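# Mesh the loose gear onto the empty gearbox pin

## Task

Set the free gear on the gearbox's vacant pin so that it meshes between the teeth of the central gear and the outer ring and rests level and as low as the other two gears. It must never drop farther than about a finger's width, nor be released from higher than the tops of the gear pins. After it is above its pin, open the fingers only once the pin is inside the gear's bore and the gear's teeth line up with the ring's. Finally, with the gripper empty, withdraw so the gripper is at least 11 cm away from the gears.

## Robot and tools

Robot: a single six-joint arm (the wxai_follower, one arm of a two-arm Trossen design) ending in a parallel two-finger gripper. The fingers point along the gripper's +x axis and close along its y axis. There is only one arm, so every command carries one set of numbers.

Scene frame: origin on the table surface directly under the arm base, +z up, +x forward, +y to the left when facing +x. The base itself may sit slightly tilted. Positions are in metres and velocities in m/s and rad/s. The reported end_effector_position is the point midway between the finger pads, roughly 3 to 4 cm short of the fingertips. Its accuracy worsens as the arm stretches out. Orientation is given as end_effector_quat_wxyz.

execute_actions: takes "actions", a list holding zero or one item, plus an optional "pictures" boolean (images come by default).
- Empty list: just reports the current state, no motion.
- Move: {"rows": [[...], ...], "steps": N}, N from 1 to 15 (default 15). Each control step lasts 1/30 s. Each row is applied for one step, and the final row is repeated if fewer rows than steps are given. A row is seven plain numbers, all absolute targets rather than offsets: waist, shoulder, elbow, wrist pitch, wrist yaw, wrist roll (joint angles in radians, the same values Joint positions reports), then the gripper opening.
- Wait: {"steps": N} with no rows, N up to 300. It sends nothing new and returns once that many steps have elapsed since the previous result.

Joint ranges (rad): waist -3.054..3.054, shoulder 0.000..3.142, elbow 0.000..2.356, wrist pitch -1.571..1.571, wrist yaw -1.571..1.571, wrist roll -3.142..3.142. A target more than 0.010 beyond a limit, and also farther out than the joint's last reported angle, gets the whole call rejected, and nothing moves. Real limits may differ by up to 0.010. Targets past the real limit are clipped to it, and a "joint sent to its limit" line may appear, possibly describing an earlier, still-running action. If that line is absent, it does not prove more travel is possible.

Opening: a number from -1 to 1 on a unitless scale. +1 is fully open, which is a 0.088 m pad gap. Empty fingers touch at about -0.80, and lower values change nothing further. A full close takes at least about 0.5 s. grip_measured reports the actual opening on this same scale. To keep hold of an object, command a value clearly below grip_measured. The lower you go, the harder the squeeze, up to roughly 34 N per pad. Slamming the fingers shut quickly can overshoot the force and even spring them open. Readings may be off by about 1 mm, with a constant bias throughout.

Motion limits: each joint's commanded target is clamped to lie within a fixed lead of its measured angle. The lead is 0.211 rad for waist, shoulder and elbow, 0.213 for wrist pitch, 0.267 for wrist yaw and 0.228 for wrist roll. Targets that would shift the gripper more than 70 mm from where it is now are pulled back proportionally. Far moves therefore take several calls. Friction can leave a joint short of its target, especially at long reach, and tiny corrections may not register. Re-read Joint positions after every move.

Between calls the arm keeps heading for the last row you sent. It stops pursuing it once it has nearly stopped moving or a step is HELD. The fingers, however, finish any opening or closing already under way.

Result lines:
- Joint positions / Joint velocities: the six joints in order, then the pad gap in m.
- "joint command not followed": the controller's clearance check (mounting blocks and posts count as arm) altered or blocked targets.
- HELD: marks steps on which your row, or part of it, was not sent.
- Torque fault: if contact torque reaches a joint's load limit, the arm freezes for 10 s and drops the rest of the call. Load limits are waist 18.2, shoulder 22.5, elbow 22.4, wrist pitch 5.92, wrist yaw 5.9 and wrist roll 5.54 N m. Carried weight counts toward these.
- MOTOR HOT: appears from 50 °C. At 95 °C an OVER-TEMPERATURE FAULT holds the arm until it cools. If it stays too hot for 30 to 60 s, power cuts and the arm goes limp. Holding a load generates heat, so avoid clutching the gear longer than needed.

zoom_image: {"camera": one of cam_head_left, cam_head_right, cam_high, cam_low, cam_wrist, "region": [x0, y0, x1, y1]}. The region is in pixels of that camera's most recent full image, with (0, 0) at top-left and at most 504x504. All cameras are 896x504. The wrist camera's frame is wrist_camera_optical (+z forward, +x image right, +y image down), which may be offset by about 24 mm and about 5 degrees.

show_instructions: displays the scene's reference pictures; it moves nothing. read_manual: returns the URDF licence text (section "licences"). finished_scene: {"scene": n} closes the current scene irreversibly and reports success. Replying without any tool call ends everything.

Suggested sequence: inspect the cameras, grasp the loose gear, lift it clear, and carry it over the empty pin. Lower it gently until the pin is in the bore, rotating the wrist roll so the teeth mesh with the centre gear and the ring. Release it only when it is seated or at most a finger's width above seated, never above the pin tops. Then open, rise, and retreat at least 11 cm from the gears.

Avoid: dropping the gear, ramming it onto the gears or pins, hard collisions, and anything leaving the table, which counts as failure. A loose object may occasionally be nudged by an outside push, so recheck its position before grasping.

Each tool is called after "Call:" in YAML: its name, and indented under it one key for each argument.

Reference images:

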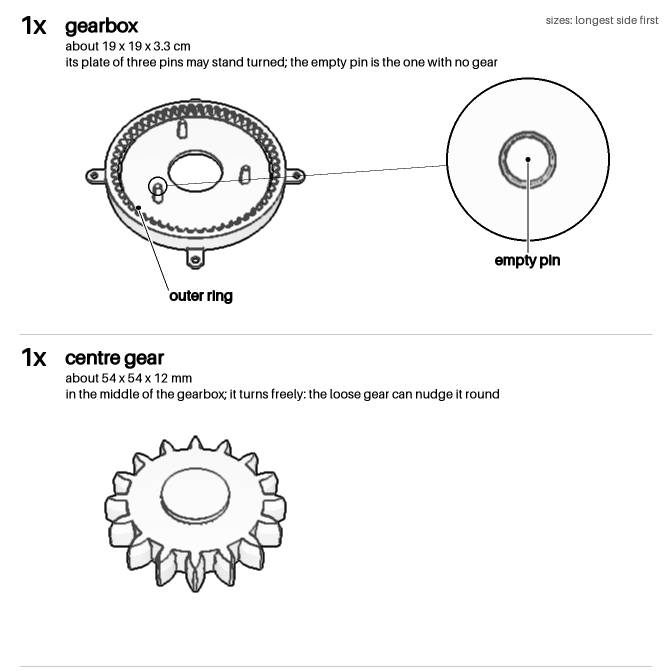

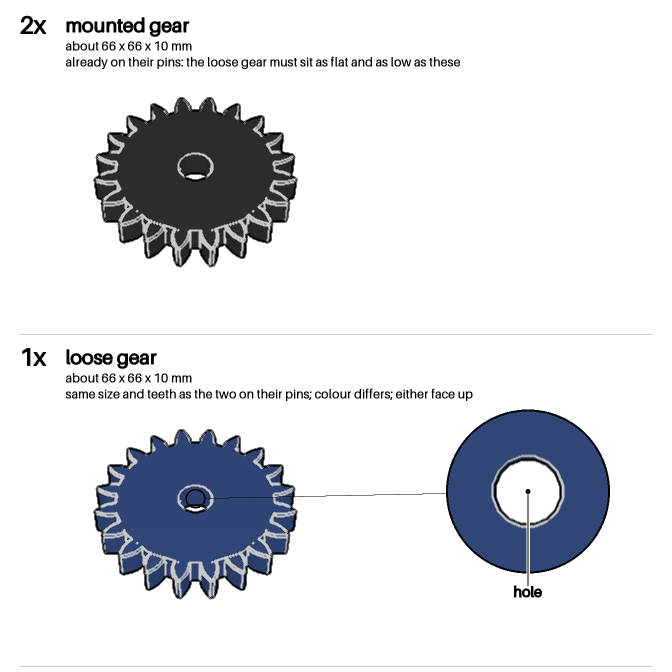

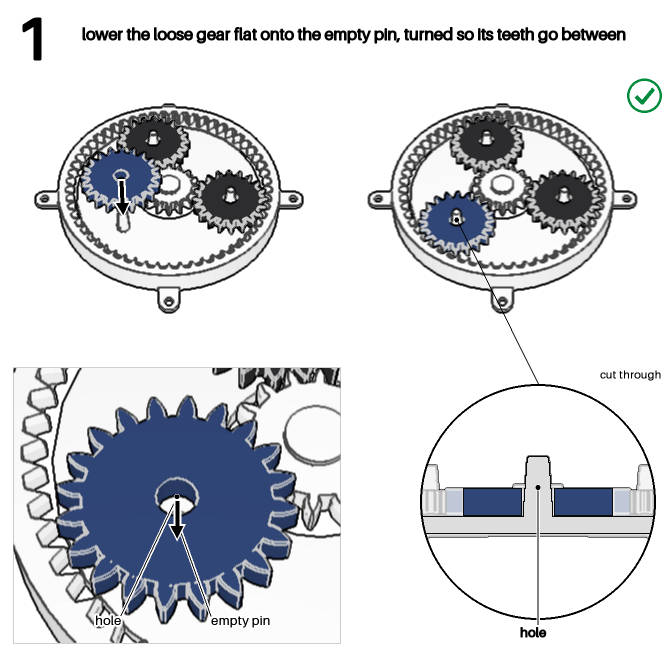

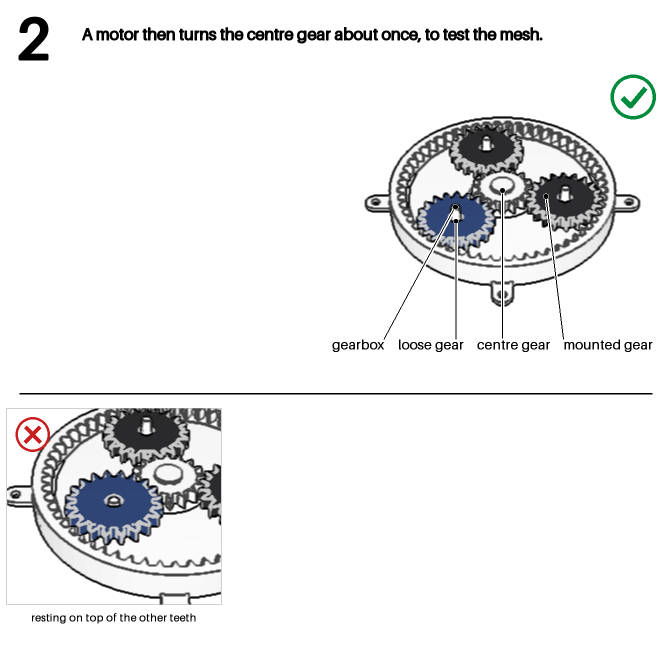

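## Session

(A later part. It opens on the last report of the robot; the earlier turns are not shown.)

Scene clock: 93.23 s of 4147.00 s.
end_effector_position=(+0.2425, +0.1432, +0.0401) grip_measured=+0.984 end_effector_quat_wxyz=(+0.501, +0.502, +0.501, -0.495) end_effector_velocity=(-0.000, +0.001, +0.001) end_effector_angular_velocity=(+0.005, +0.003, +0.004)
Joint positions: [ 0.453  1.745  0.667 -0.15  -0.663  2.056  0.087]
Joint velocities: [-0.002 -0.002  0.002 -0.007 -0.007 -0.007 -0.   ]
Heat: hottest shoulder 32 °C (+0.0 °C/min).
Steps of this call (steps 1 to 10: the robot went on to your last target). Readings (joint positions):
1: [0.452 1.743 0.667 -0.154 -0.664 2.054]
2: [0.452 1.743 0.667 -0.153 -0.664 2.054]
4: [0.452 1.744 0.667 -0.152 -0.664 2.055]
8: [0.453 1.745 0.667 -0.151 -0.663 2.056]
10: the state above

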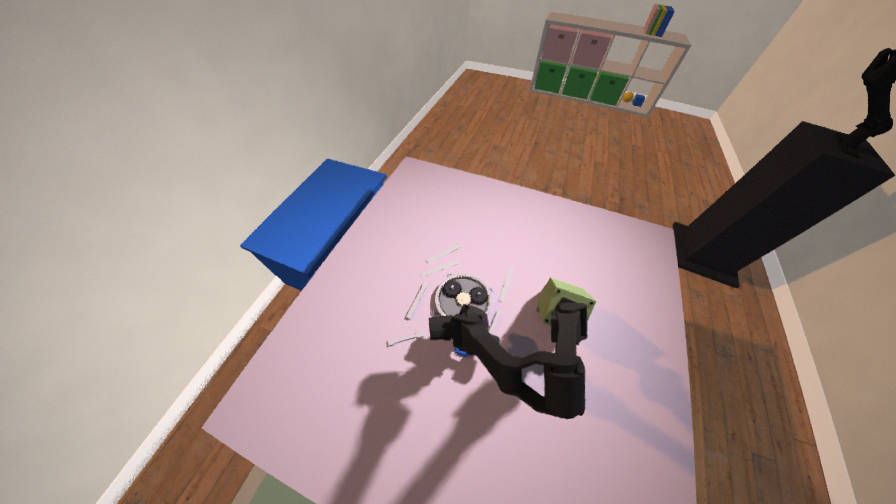

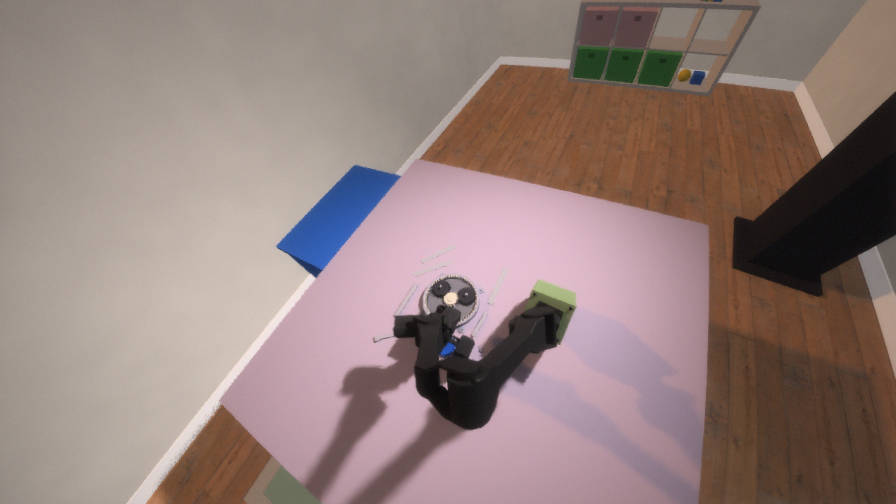

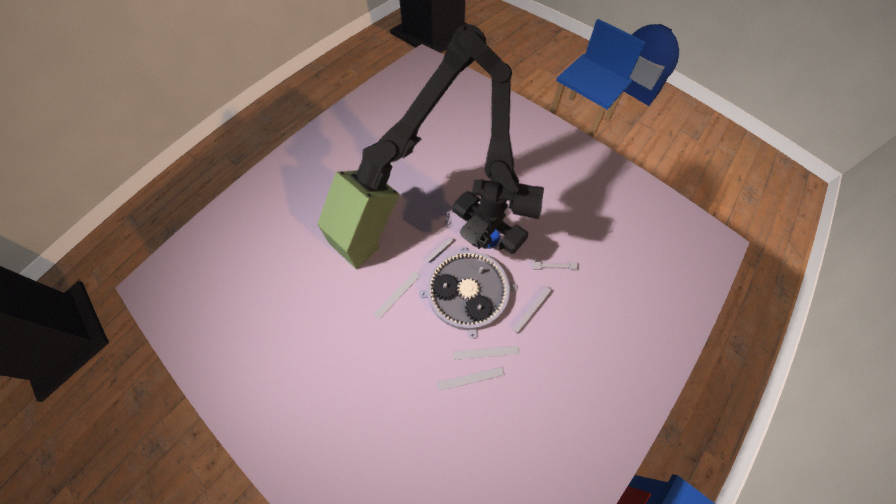

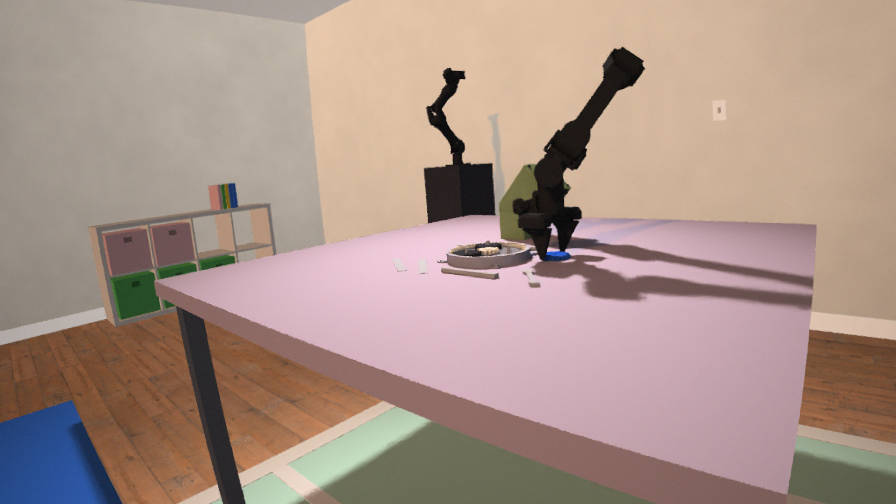

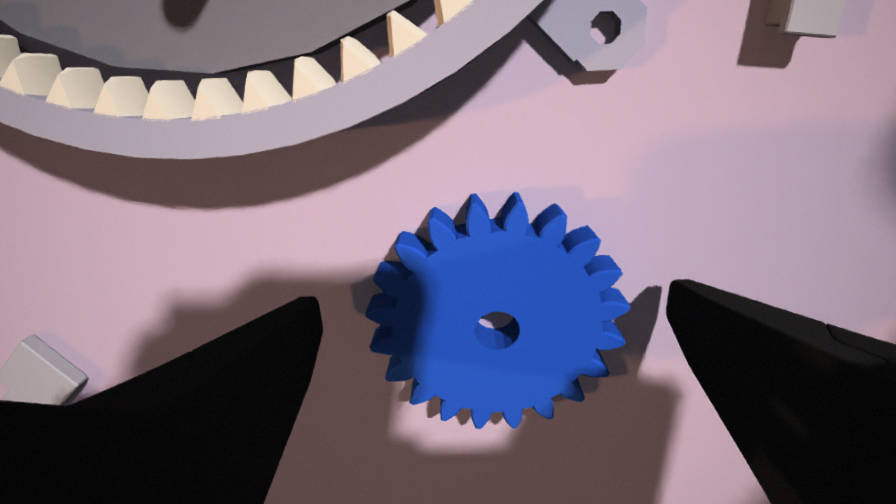

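Call:
execute_actions:
  actions:
    - {"rows":[[0.47,1.777,0.66,-0.113,-0.653,2.078,1]],"steps":15}

Scene clock: 98.13 s of 4147.00 s.
end_effector_position=(+0.2420, +0.1424, +0.0346) grip_measured=+0.984 end_effector_quat_wxyz=(+0.501, +0.502, +0.500, -0.496) end_effector_velocity=(+0.002, -0.001, +0.001) end_effector_angular_velocity=(-0.004, -0.010, -0.005)
Joint positions: [ 0.465  1.763  0.663 -0.121 -0.658  2.071  0.087]
Joint velocities: [-0.002 -0.002 -0.002  0.007  0.007  0.007  0.   ]
Heat: hottest shoulder 32 °C (-1.0 °C/min).
Steps of this call (steps 1 to 15: the robot went on to your last target; steps 16 to 132: nothing new was sent; steps 133 to 147: all 15 steps of this action). Readings (joint positions):
133: [0.454 1.748 0.666 -0.146 -0.662 2.059]
134: [0.457 1.751 0.666 -0.136 -0.661 2.062]
136: [0.462 1.759 0.666 -0.128 -0.659 2.067]
140: [0.465 1.763 0.664 -0.123 -0.658 2.070]
147: the state above

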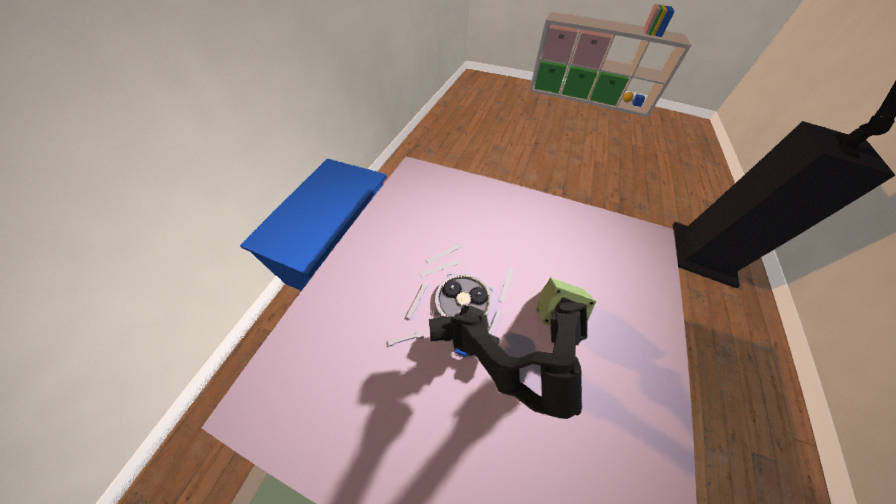

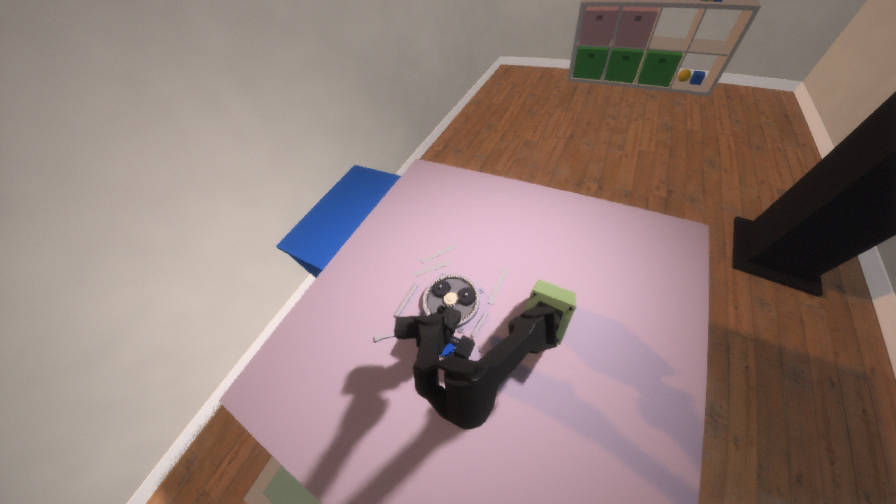

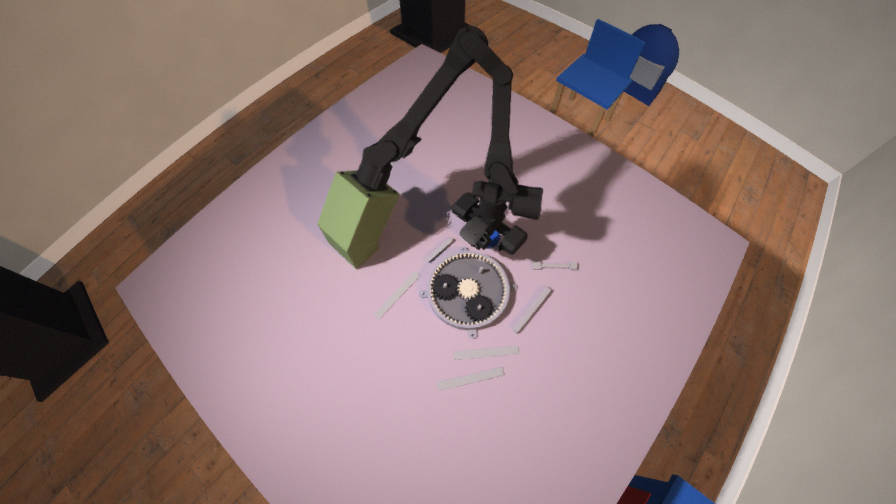

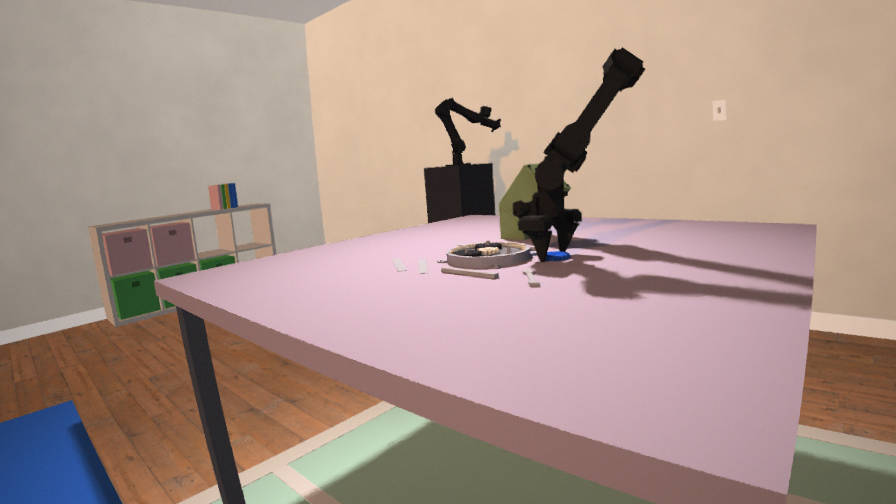

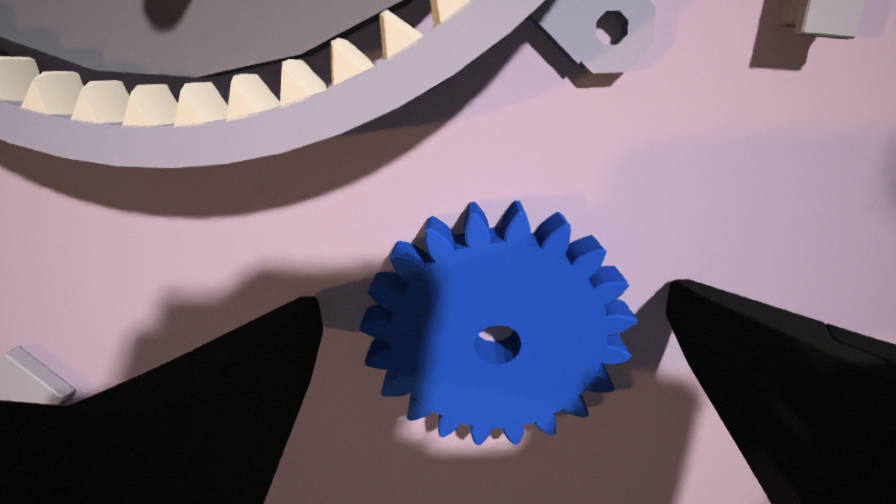

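Call:
execute_actions:
  actions:
    - {"rows":[[0.482,1.768,0.67,-0.13,-0.651,2.085,1],[0.482,1.768,0.67,-0.13,-0.651,2.085,1],[0.482,1.768,0.67,-0.13,-0.651,2.085,1],[0.482,1.768,0.67,-0.13,-0.651,2.085,1],[0.482,1.768,0.67,-0.13,-0.651,2.085,1],[0.482,1.768,0.67,-0.13,-0.651,2.085,1],[0.482,1.768,0.67,-0.13,-0.651,2.085,0.8],[0.482,1.768,0.67,-0.13,-0.651,2.085,0.7],[0.482,1.768,0.67,-0.13,-0.651,2.085,0.6],[0.482,1.768,0.67,-0.13,-0.651,2.085,0.5],[0.482,1.768,0.67,-0.13,-0.651,2.085,0.4],[0.482,1.768,0.67,-0.13,-0.651,2.085,0.25]],"steps":15}

Scene clock: 105.77 s of 4147.00 s.
end_effector_position=(+0.2393, +0.1422, +0.0339) grip_measured=+0.504 end_effector_quat_wxyz=(+0.496, +0.501, +0.498, -0.505) end_effector_velocity=(-0.003, +0.001, -0.000) end_effector_angular_velocity=(+0.004, +0.010, -0.010)
Joint positions: [ 0.47   1.764  0.665 -0.137 -0.656  2.082  0.064]
Joint velocities: [ 0.002 -0.002 -0.002 -0.007 -0.007  0.007 -0.006]
Heat: hottest shoulder 32 °C (+0.0 °C/min).
Steps of this call (steps 1 to 15: the robot went on to your last target; steps 16 to 210: nothing new was sent; then 0.13 s passed at rest; steps 211 to 225: all 15 steps of this action). Readings (joint positions):
211: [0.465 1.764 0.663 -0.121 -0.658 2.073]
212: [0.465 1.764 0.663 -0.122 -0.658 2.074]
214: [0.466 1.764 0.664 -0.124 -0.656 2.076]
218: [0.469 1.764 0.665 -0.133 -0.655 2.078]
225: the state above

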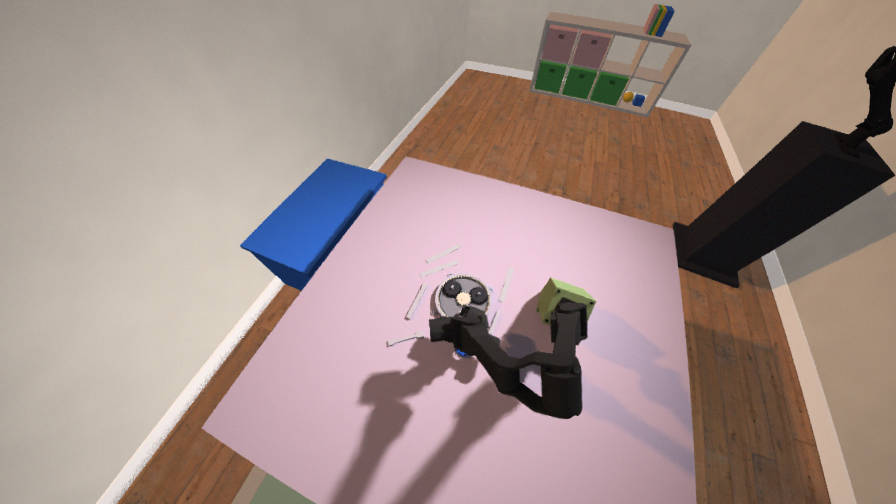

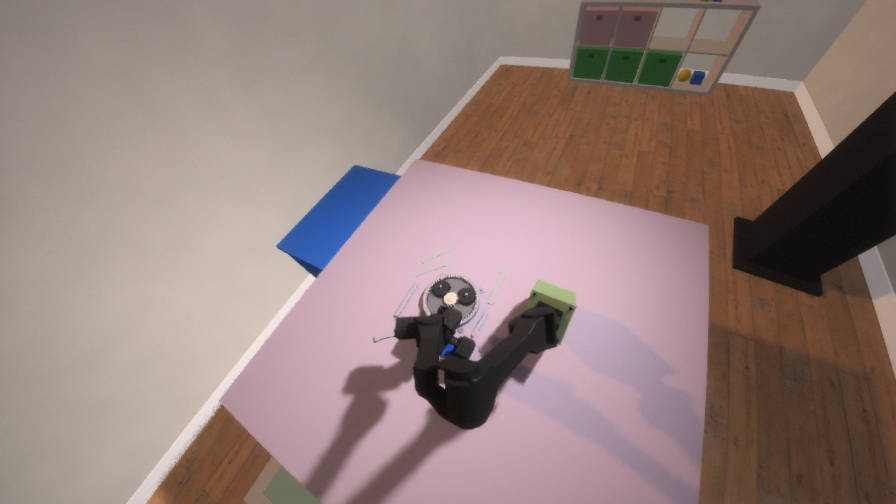

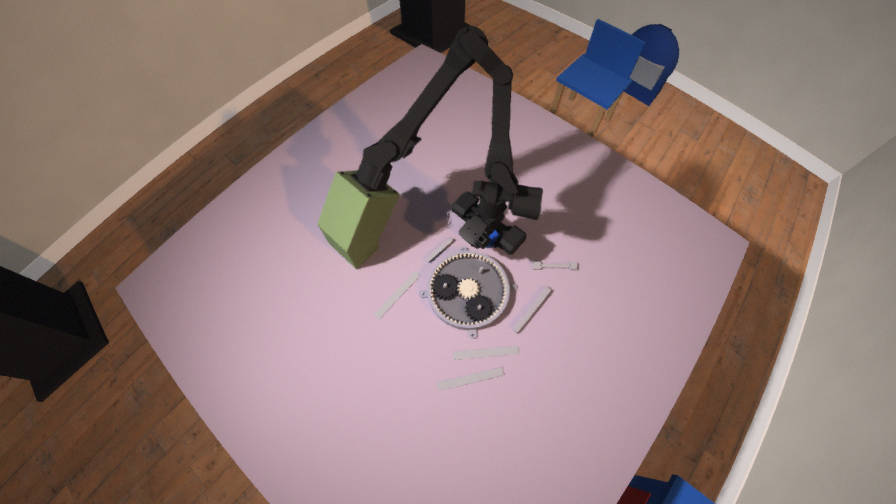

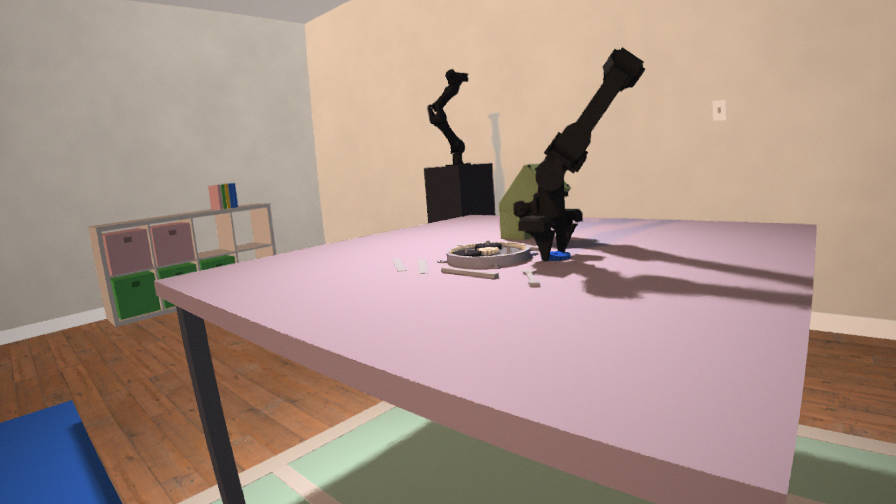

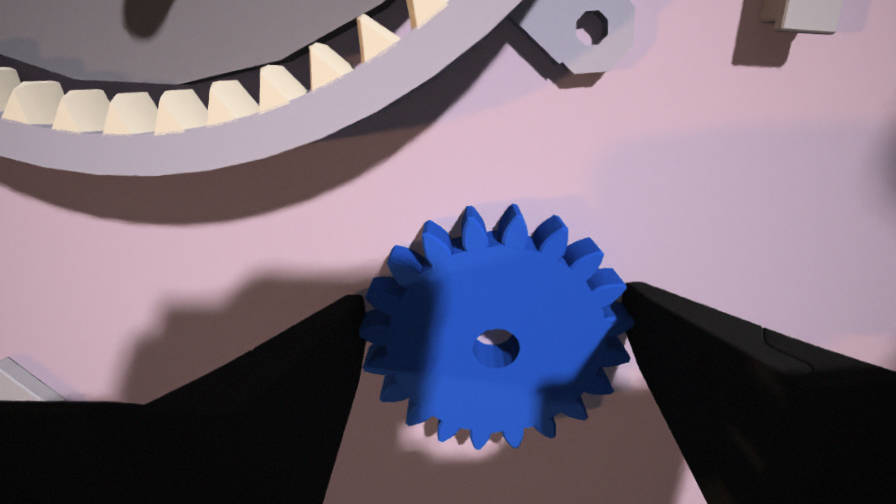

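Call:
execute_actions:
  actions:
    - {"rows":[[0.46,1.75,0.665,-0.15,-0.66,2.06,0.2],[0.45,1.73,0.668,-0.19,-0.665,2.05,0.2],[0.43,1.7,0.672,-0.24,-0.67,2.03,0.2],[0.41,1.67,0.676,-0.284,-0.675,2.01,0.2],[0.38,1.655,0.69,-0.34,-0.685,1.96,0.2],[0.35,1.64,0.7,-0.39,-0.69,1.92,0.2],[0.3,1.64,0.71,-0.44,-0.7,1.86,0.2],[0.254,1.64,0.72,-0.487,-0.711,1.81,0.2]],"steps":15}
  pictures: false

Call:
execute_actions:
  actions:
    - {"rows":[[0.22,1.68,0.76,-0.5,-0.715,1.76,0.2],[0.19,1.73,0.79,-0.5,-0.72,1.72,0.2],[0.16,1.78,0.82,-0.5,-0.72,1.68,0.2],[0.13,1.83,0.85,-0.5,-0.725,1.64,0.2],[0.1,1.88,0.87,-0.5,-0.725,1.6,0.2],[0.07,1.93,0.89,-0.49,-0.73,1.56,0.2],[0.04,1.98,0.9,-0.48,-0.73,1.53,0.2],[0.04,2.026,0.897,-0.454,-0.729,1.525,0.2]],"steps":15}
  pictures: false

Call:
execute_actions:
  actions:
    - {"steps":12}

Scene clock: 117.67 s of 4147.00 s.
end_effector_position=(+0.2403, +0.1215, +0.0891) grip_measured=+0.504 end_effector_quat_wxyz=(+0.491, +0.499, +0.496, -0.513) end_effector_velocity=(-0.024, -0.014, +0.017) end_effector_angular_velocity=(+0.003, +0.088, +0.006)
Joint positions: [ 0.271  1.656  0.71  -0.464 -0.703  1.834  0.064]
Joint velocities: [-0.081 -0.022 -0.002 -0.198 -0.037 -0.183 -0.001]
Heat: hottest shoulder 33 °C (+0.0 °C/min).
Steps of this call (steps 1 to 15: the robot went on to your last target; steps 16 to 342: nothing new was sent; steps 343 to 357: all 15 steps of this action). Readings (joint positions):
343: [0.470 1.763 0.666 -0.138 -0.656 2.082]
344: [0.470 1.762 0.666 -0.140 -0.657 2.078]
346: [0.460 1.747 0.667 -0.187 -0.659 2.058]
350: [0.380 1.686 0.685 -0.338 -0.685 1.946]
357: the state above

Scene clock: 118.17 s of 4147.00 s.
end_effector_position=(+0.2895, +0.0441, +0.0831) grip_measured=+0.504 end_effector_quat_wxyz=(+0.496, +0.501, +0.498, -0.506) end_effector_velocity=(+0.027, -0.016, -0.007) end_effector_angular_velocity=(+0.022, -0.034, +0.097)
Joint positions: [ 0.053  2.003  0.878 -0.461 -0.724  1.543  0.064]
Joint velocities: [-0.032  0.115  0.081  0.051 -0.022 -0.11  -0.   ]
Heat: hottest shoulder 33 °C (+0.0 °C/min).
Steps of this call (steps 1 to 15: all 15 steps of this action). Readings (joint positions):
1: [0.267 1.656 0.714 -0.474 -0.706 1.821]
2: [0.257 1.663 0.723 -0.485 -0.710 1.802]
4: [0.222 1.703 0.763 -0.489 -0.716 1.748]
8: [0.117 1.857 0.853 -0.480 -0.724 1.620]
15: the state above

Scene clock: 118.57 s of 4147.00 s.
end_effector_position=(+0.2933, +0.0416, +0.0830) grip_measured=+0.505 end_effector_quat_wxyz=(+0.499, +0.500, +0.499, -0.501) end_effector_velocity=(-0.004, -0.000, +0.002) end_effector_angular_velocity=(+0.008, +0.011, +0.017)
Joint positions: [ 0.046  2.016  0.889 -0.456 -0.726  1.53   0.064]
Joint velocities: [-0.007 -0.002 -0.002 -0.022 -0.007 -0.037 -0.001]
Heat: hottest shoulder 33 °C (+0.0 °C/min).
Steps of this call (steps 1 to 12: the robot went on to your last target). Readings (joint positions):
1: [0.052 2.006 0.881 -0.459 -0.724 1.540]
2: [0.051 2.007 0.884 -0.458 -0.725 1.537]
4: [0.049 2.010 0.887 -0.456 -0.726 1.534]
8: [0.047 2.014 0.889 -0.456 -0.726 1.531]
12: the state above

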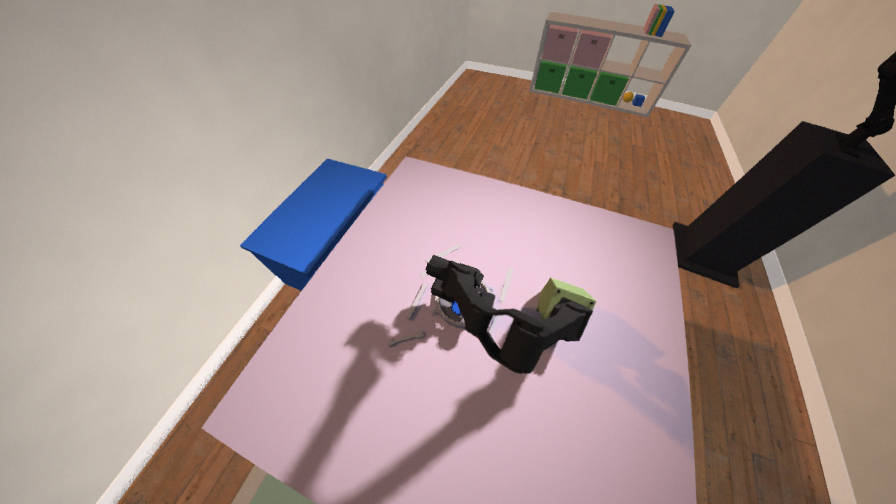

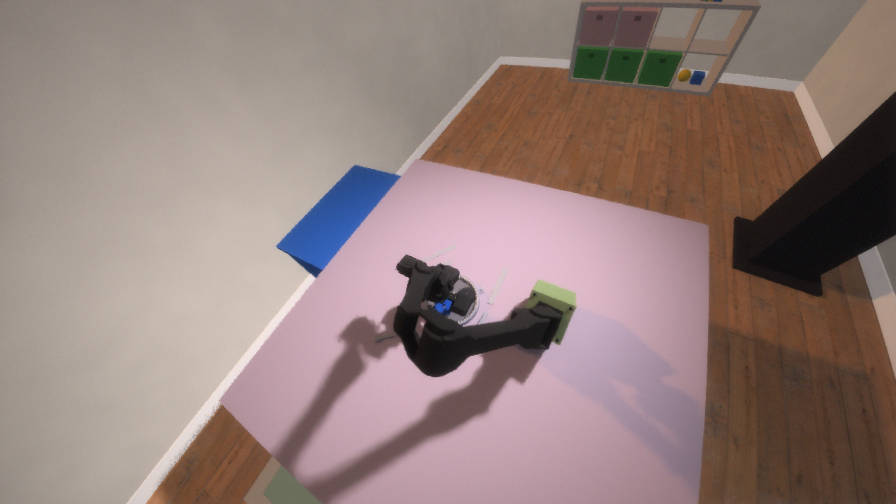

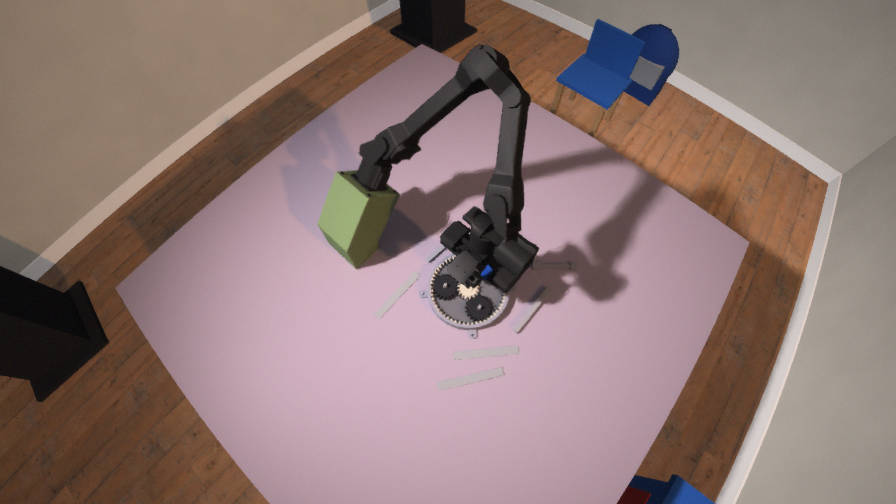

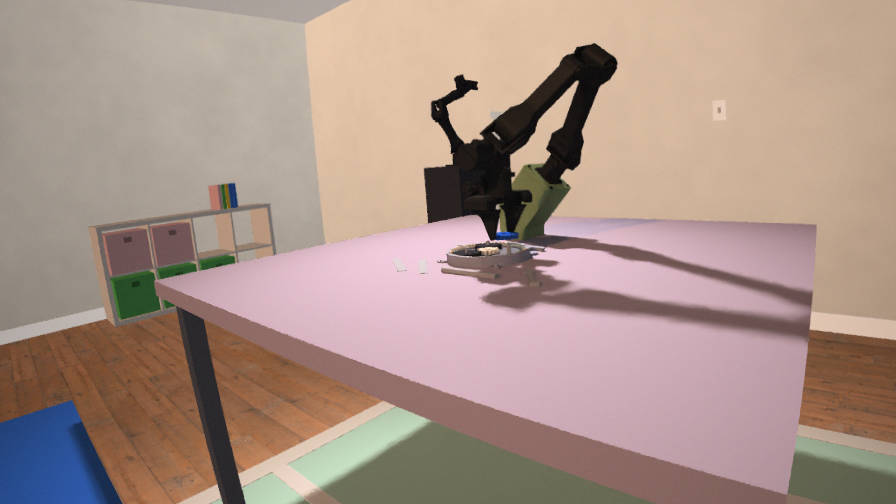

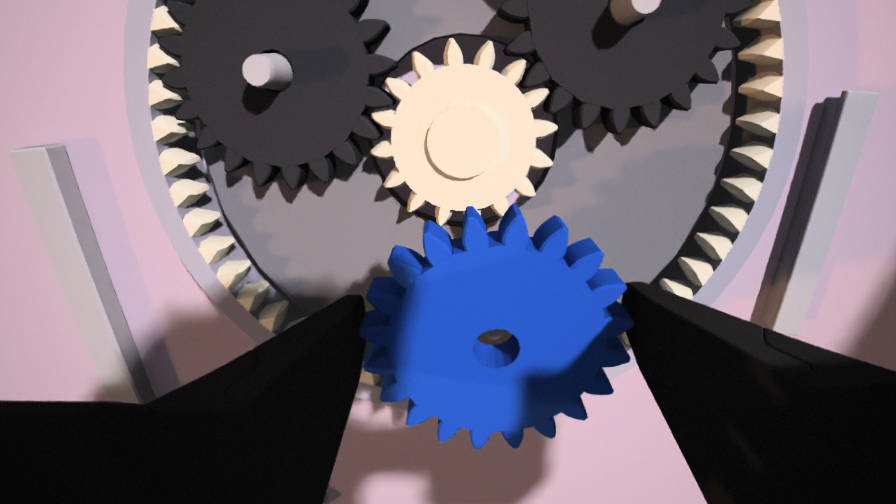

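Call:
execute_actions:
  actions:
    - {"rows":[[0.07,1.995,0.888,-0.453,-0.728,1.56,0.2],[0.07,1.995,0.888,-0.453,-0.728,1.56,0.2],[0.07,1.995,0.888,-0.453,-0.728,1.56,0.2],[0.07,1.995,0.888,-0.453,-0.728,1.56,0.2],[0.07,1.995,0.888,-0.453,-0.728,1.56,0.2],[0.088,2.01,0.878,-0.411,-0.727,1.586,0.2]],"steps":15}

Scene clock: 134.17 s of 4147.00 s.
end_effector_position=(+0.2949, +0.0500, +0.0746) grip_measured=+0.504 end_effector_quat_wxyz=(+0.500, +0.499, +0.501, -0.500) end_effector_velocity=(-0.001, -0.001, -0.001) end_effector_angular_velocity=(-0.007, -0.008, -0.012)
Joint positions: [ 0.086  2.016  0.884 -0.416 -0.726  1.579  0.064]
Joint velocities: [ 0.002 -0.002 -0.012  0.022  0.007  0.022 -0.001]
Heat: hottest waist 33 °C (+1.0 °C/min).
Steps of this call (steps 1 to 30: the robot went on to your last target; steps 31 to 453: nothing new was sent; steps 454 to 468: all 15 steps of this action). Readings (joint positions):
454: [0.046 2.018 0.890 -0.455 -0.726 1.529]
455: [0.049 2.018 0.890 -0.455 -0.726 1.534]
457: [0.058 2.017 0.890 -0.455 -0.726 1.543]
461: [0.075 2.016 0.888 -0.432 -0.726 1.565]
468: the state above

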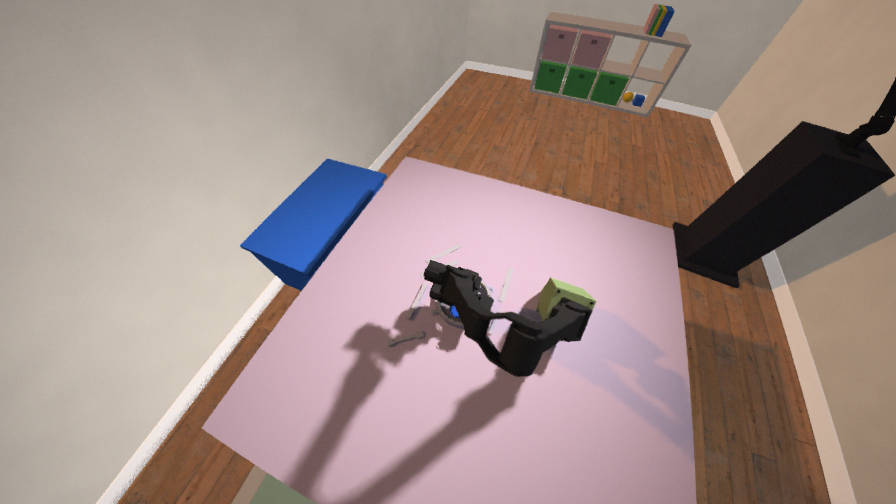

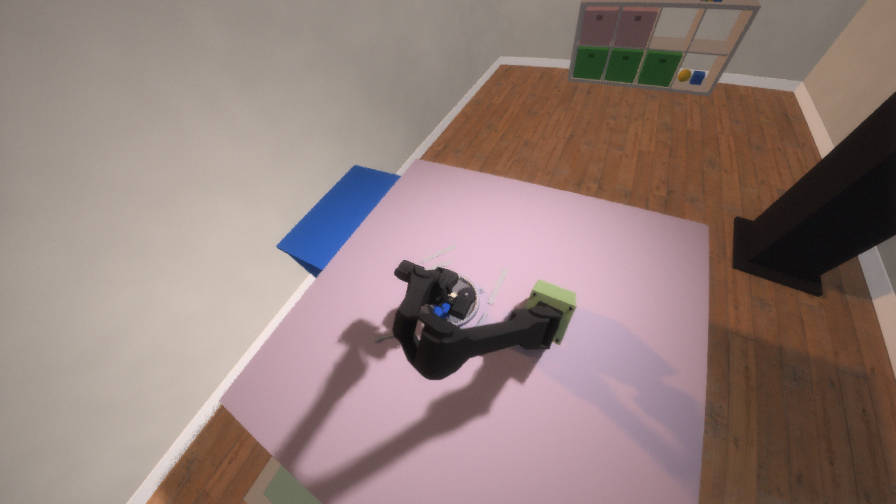

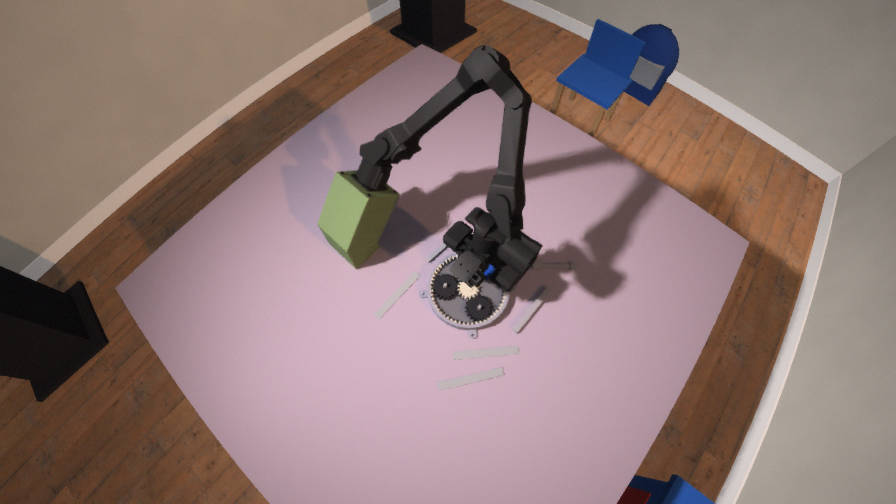

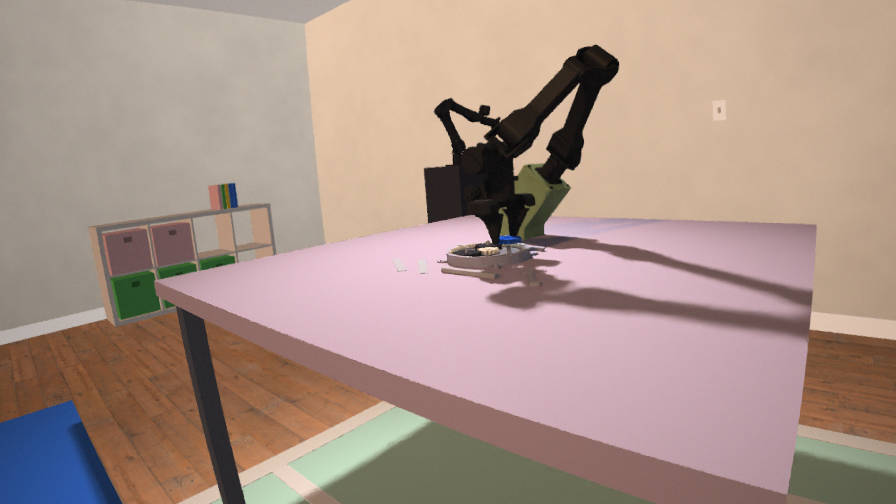

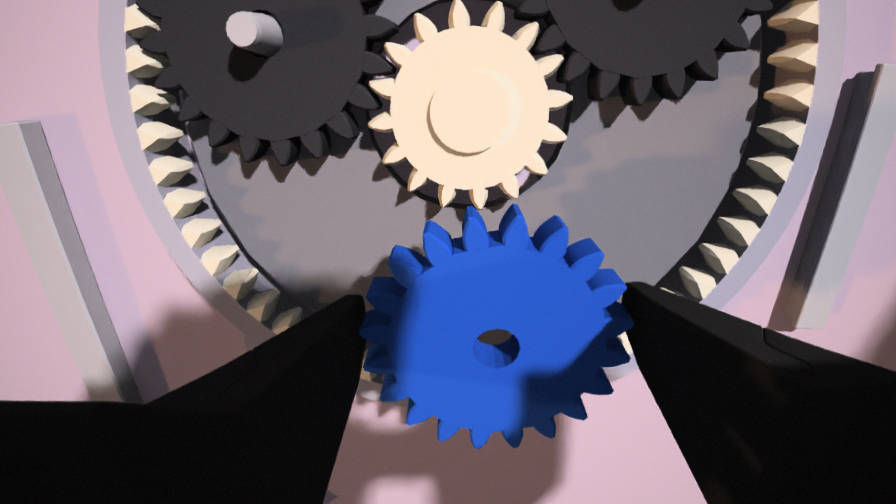

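Call:
zoom_image:
  camera: "cam_low"
  region: [440,215,560,275]

Call:
zoom_image:
  camera: "cam_wrist"
  region: [440,300,560,390]

Region (440, 215, 560, 275) of cam_low's 896x504 image, scaled by 4.200, with more detail than that image has.

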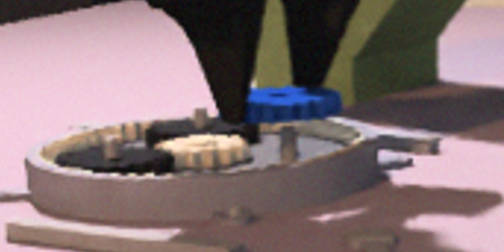

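Region (440, 300, 560, 390) of cam_wrist's 896x504 image, scaled by 4.200, with more detail than that image has; it fills the top 378 rows of this view, and the rest is white.

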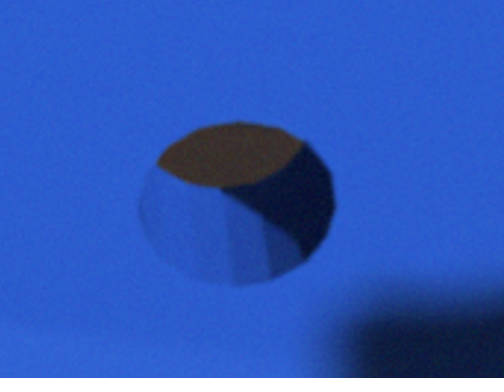

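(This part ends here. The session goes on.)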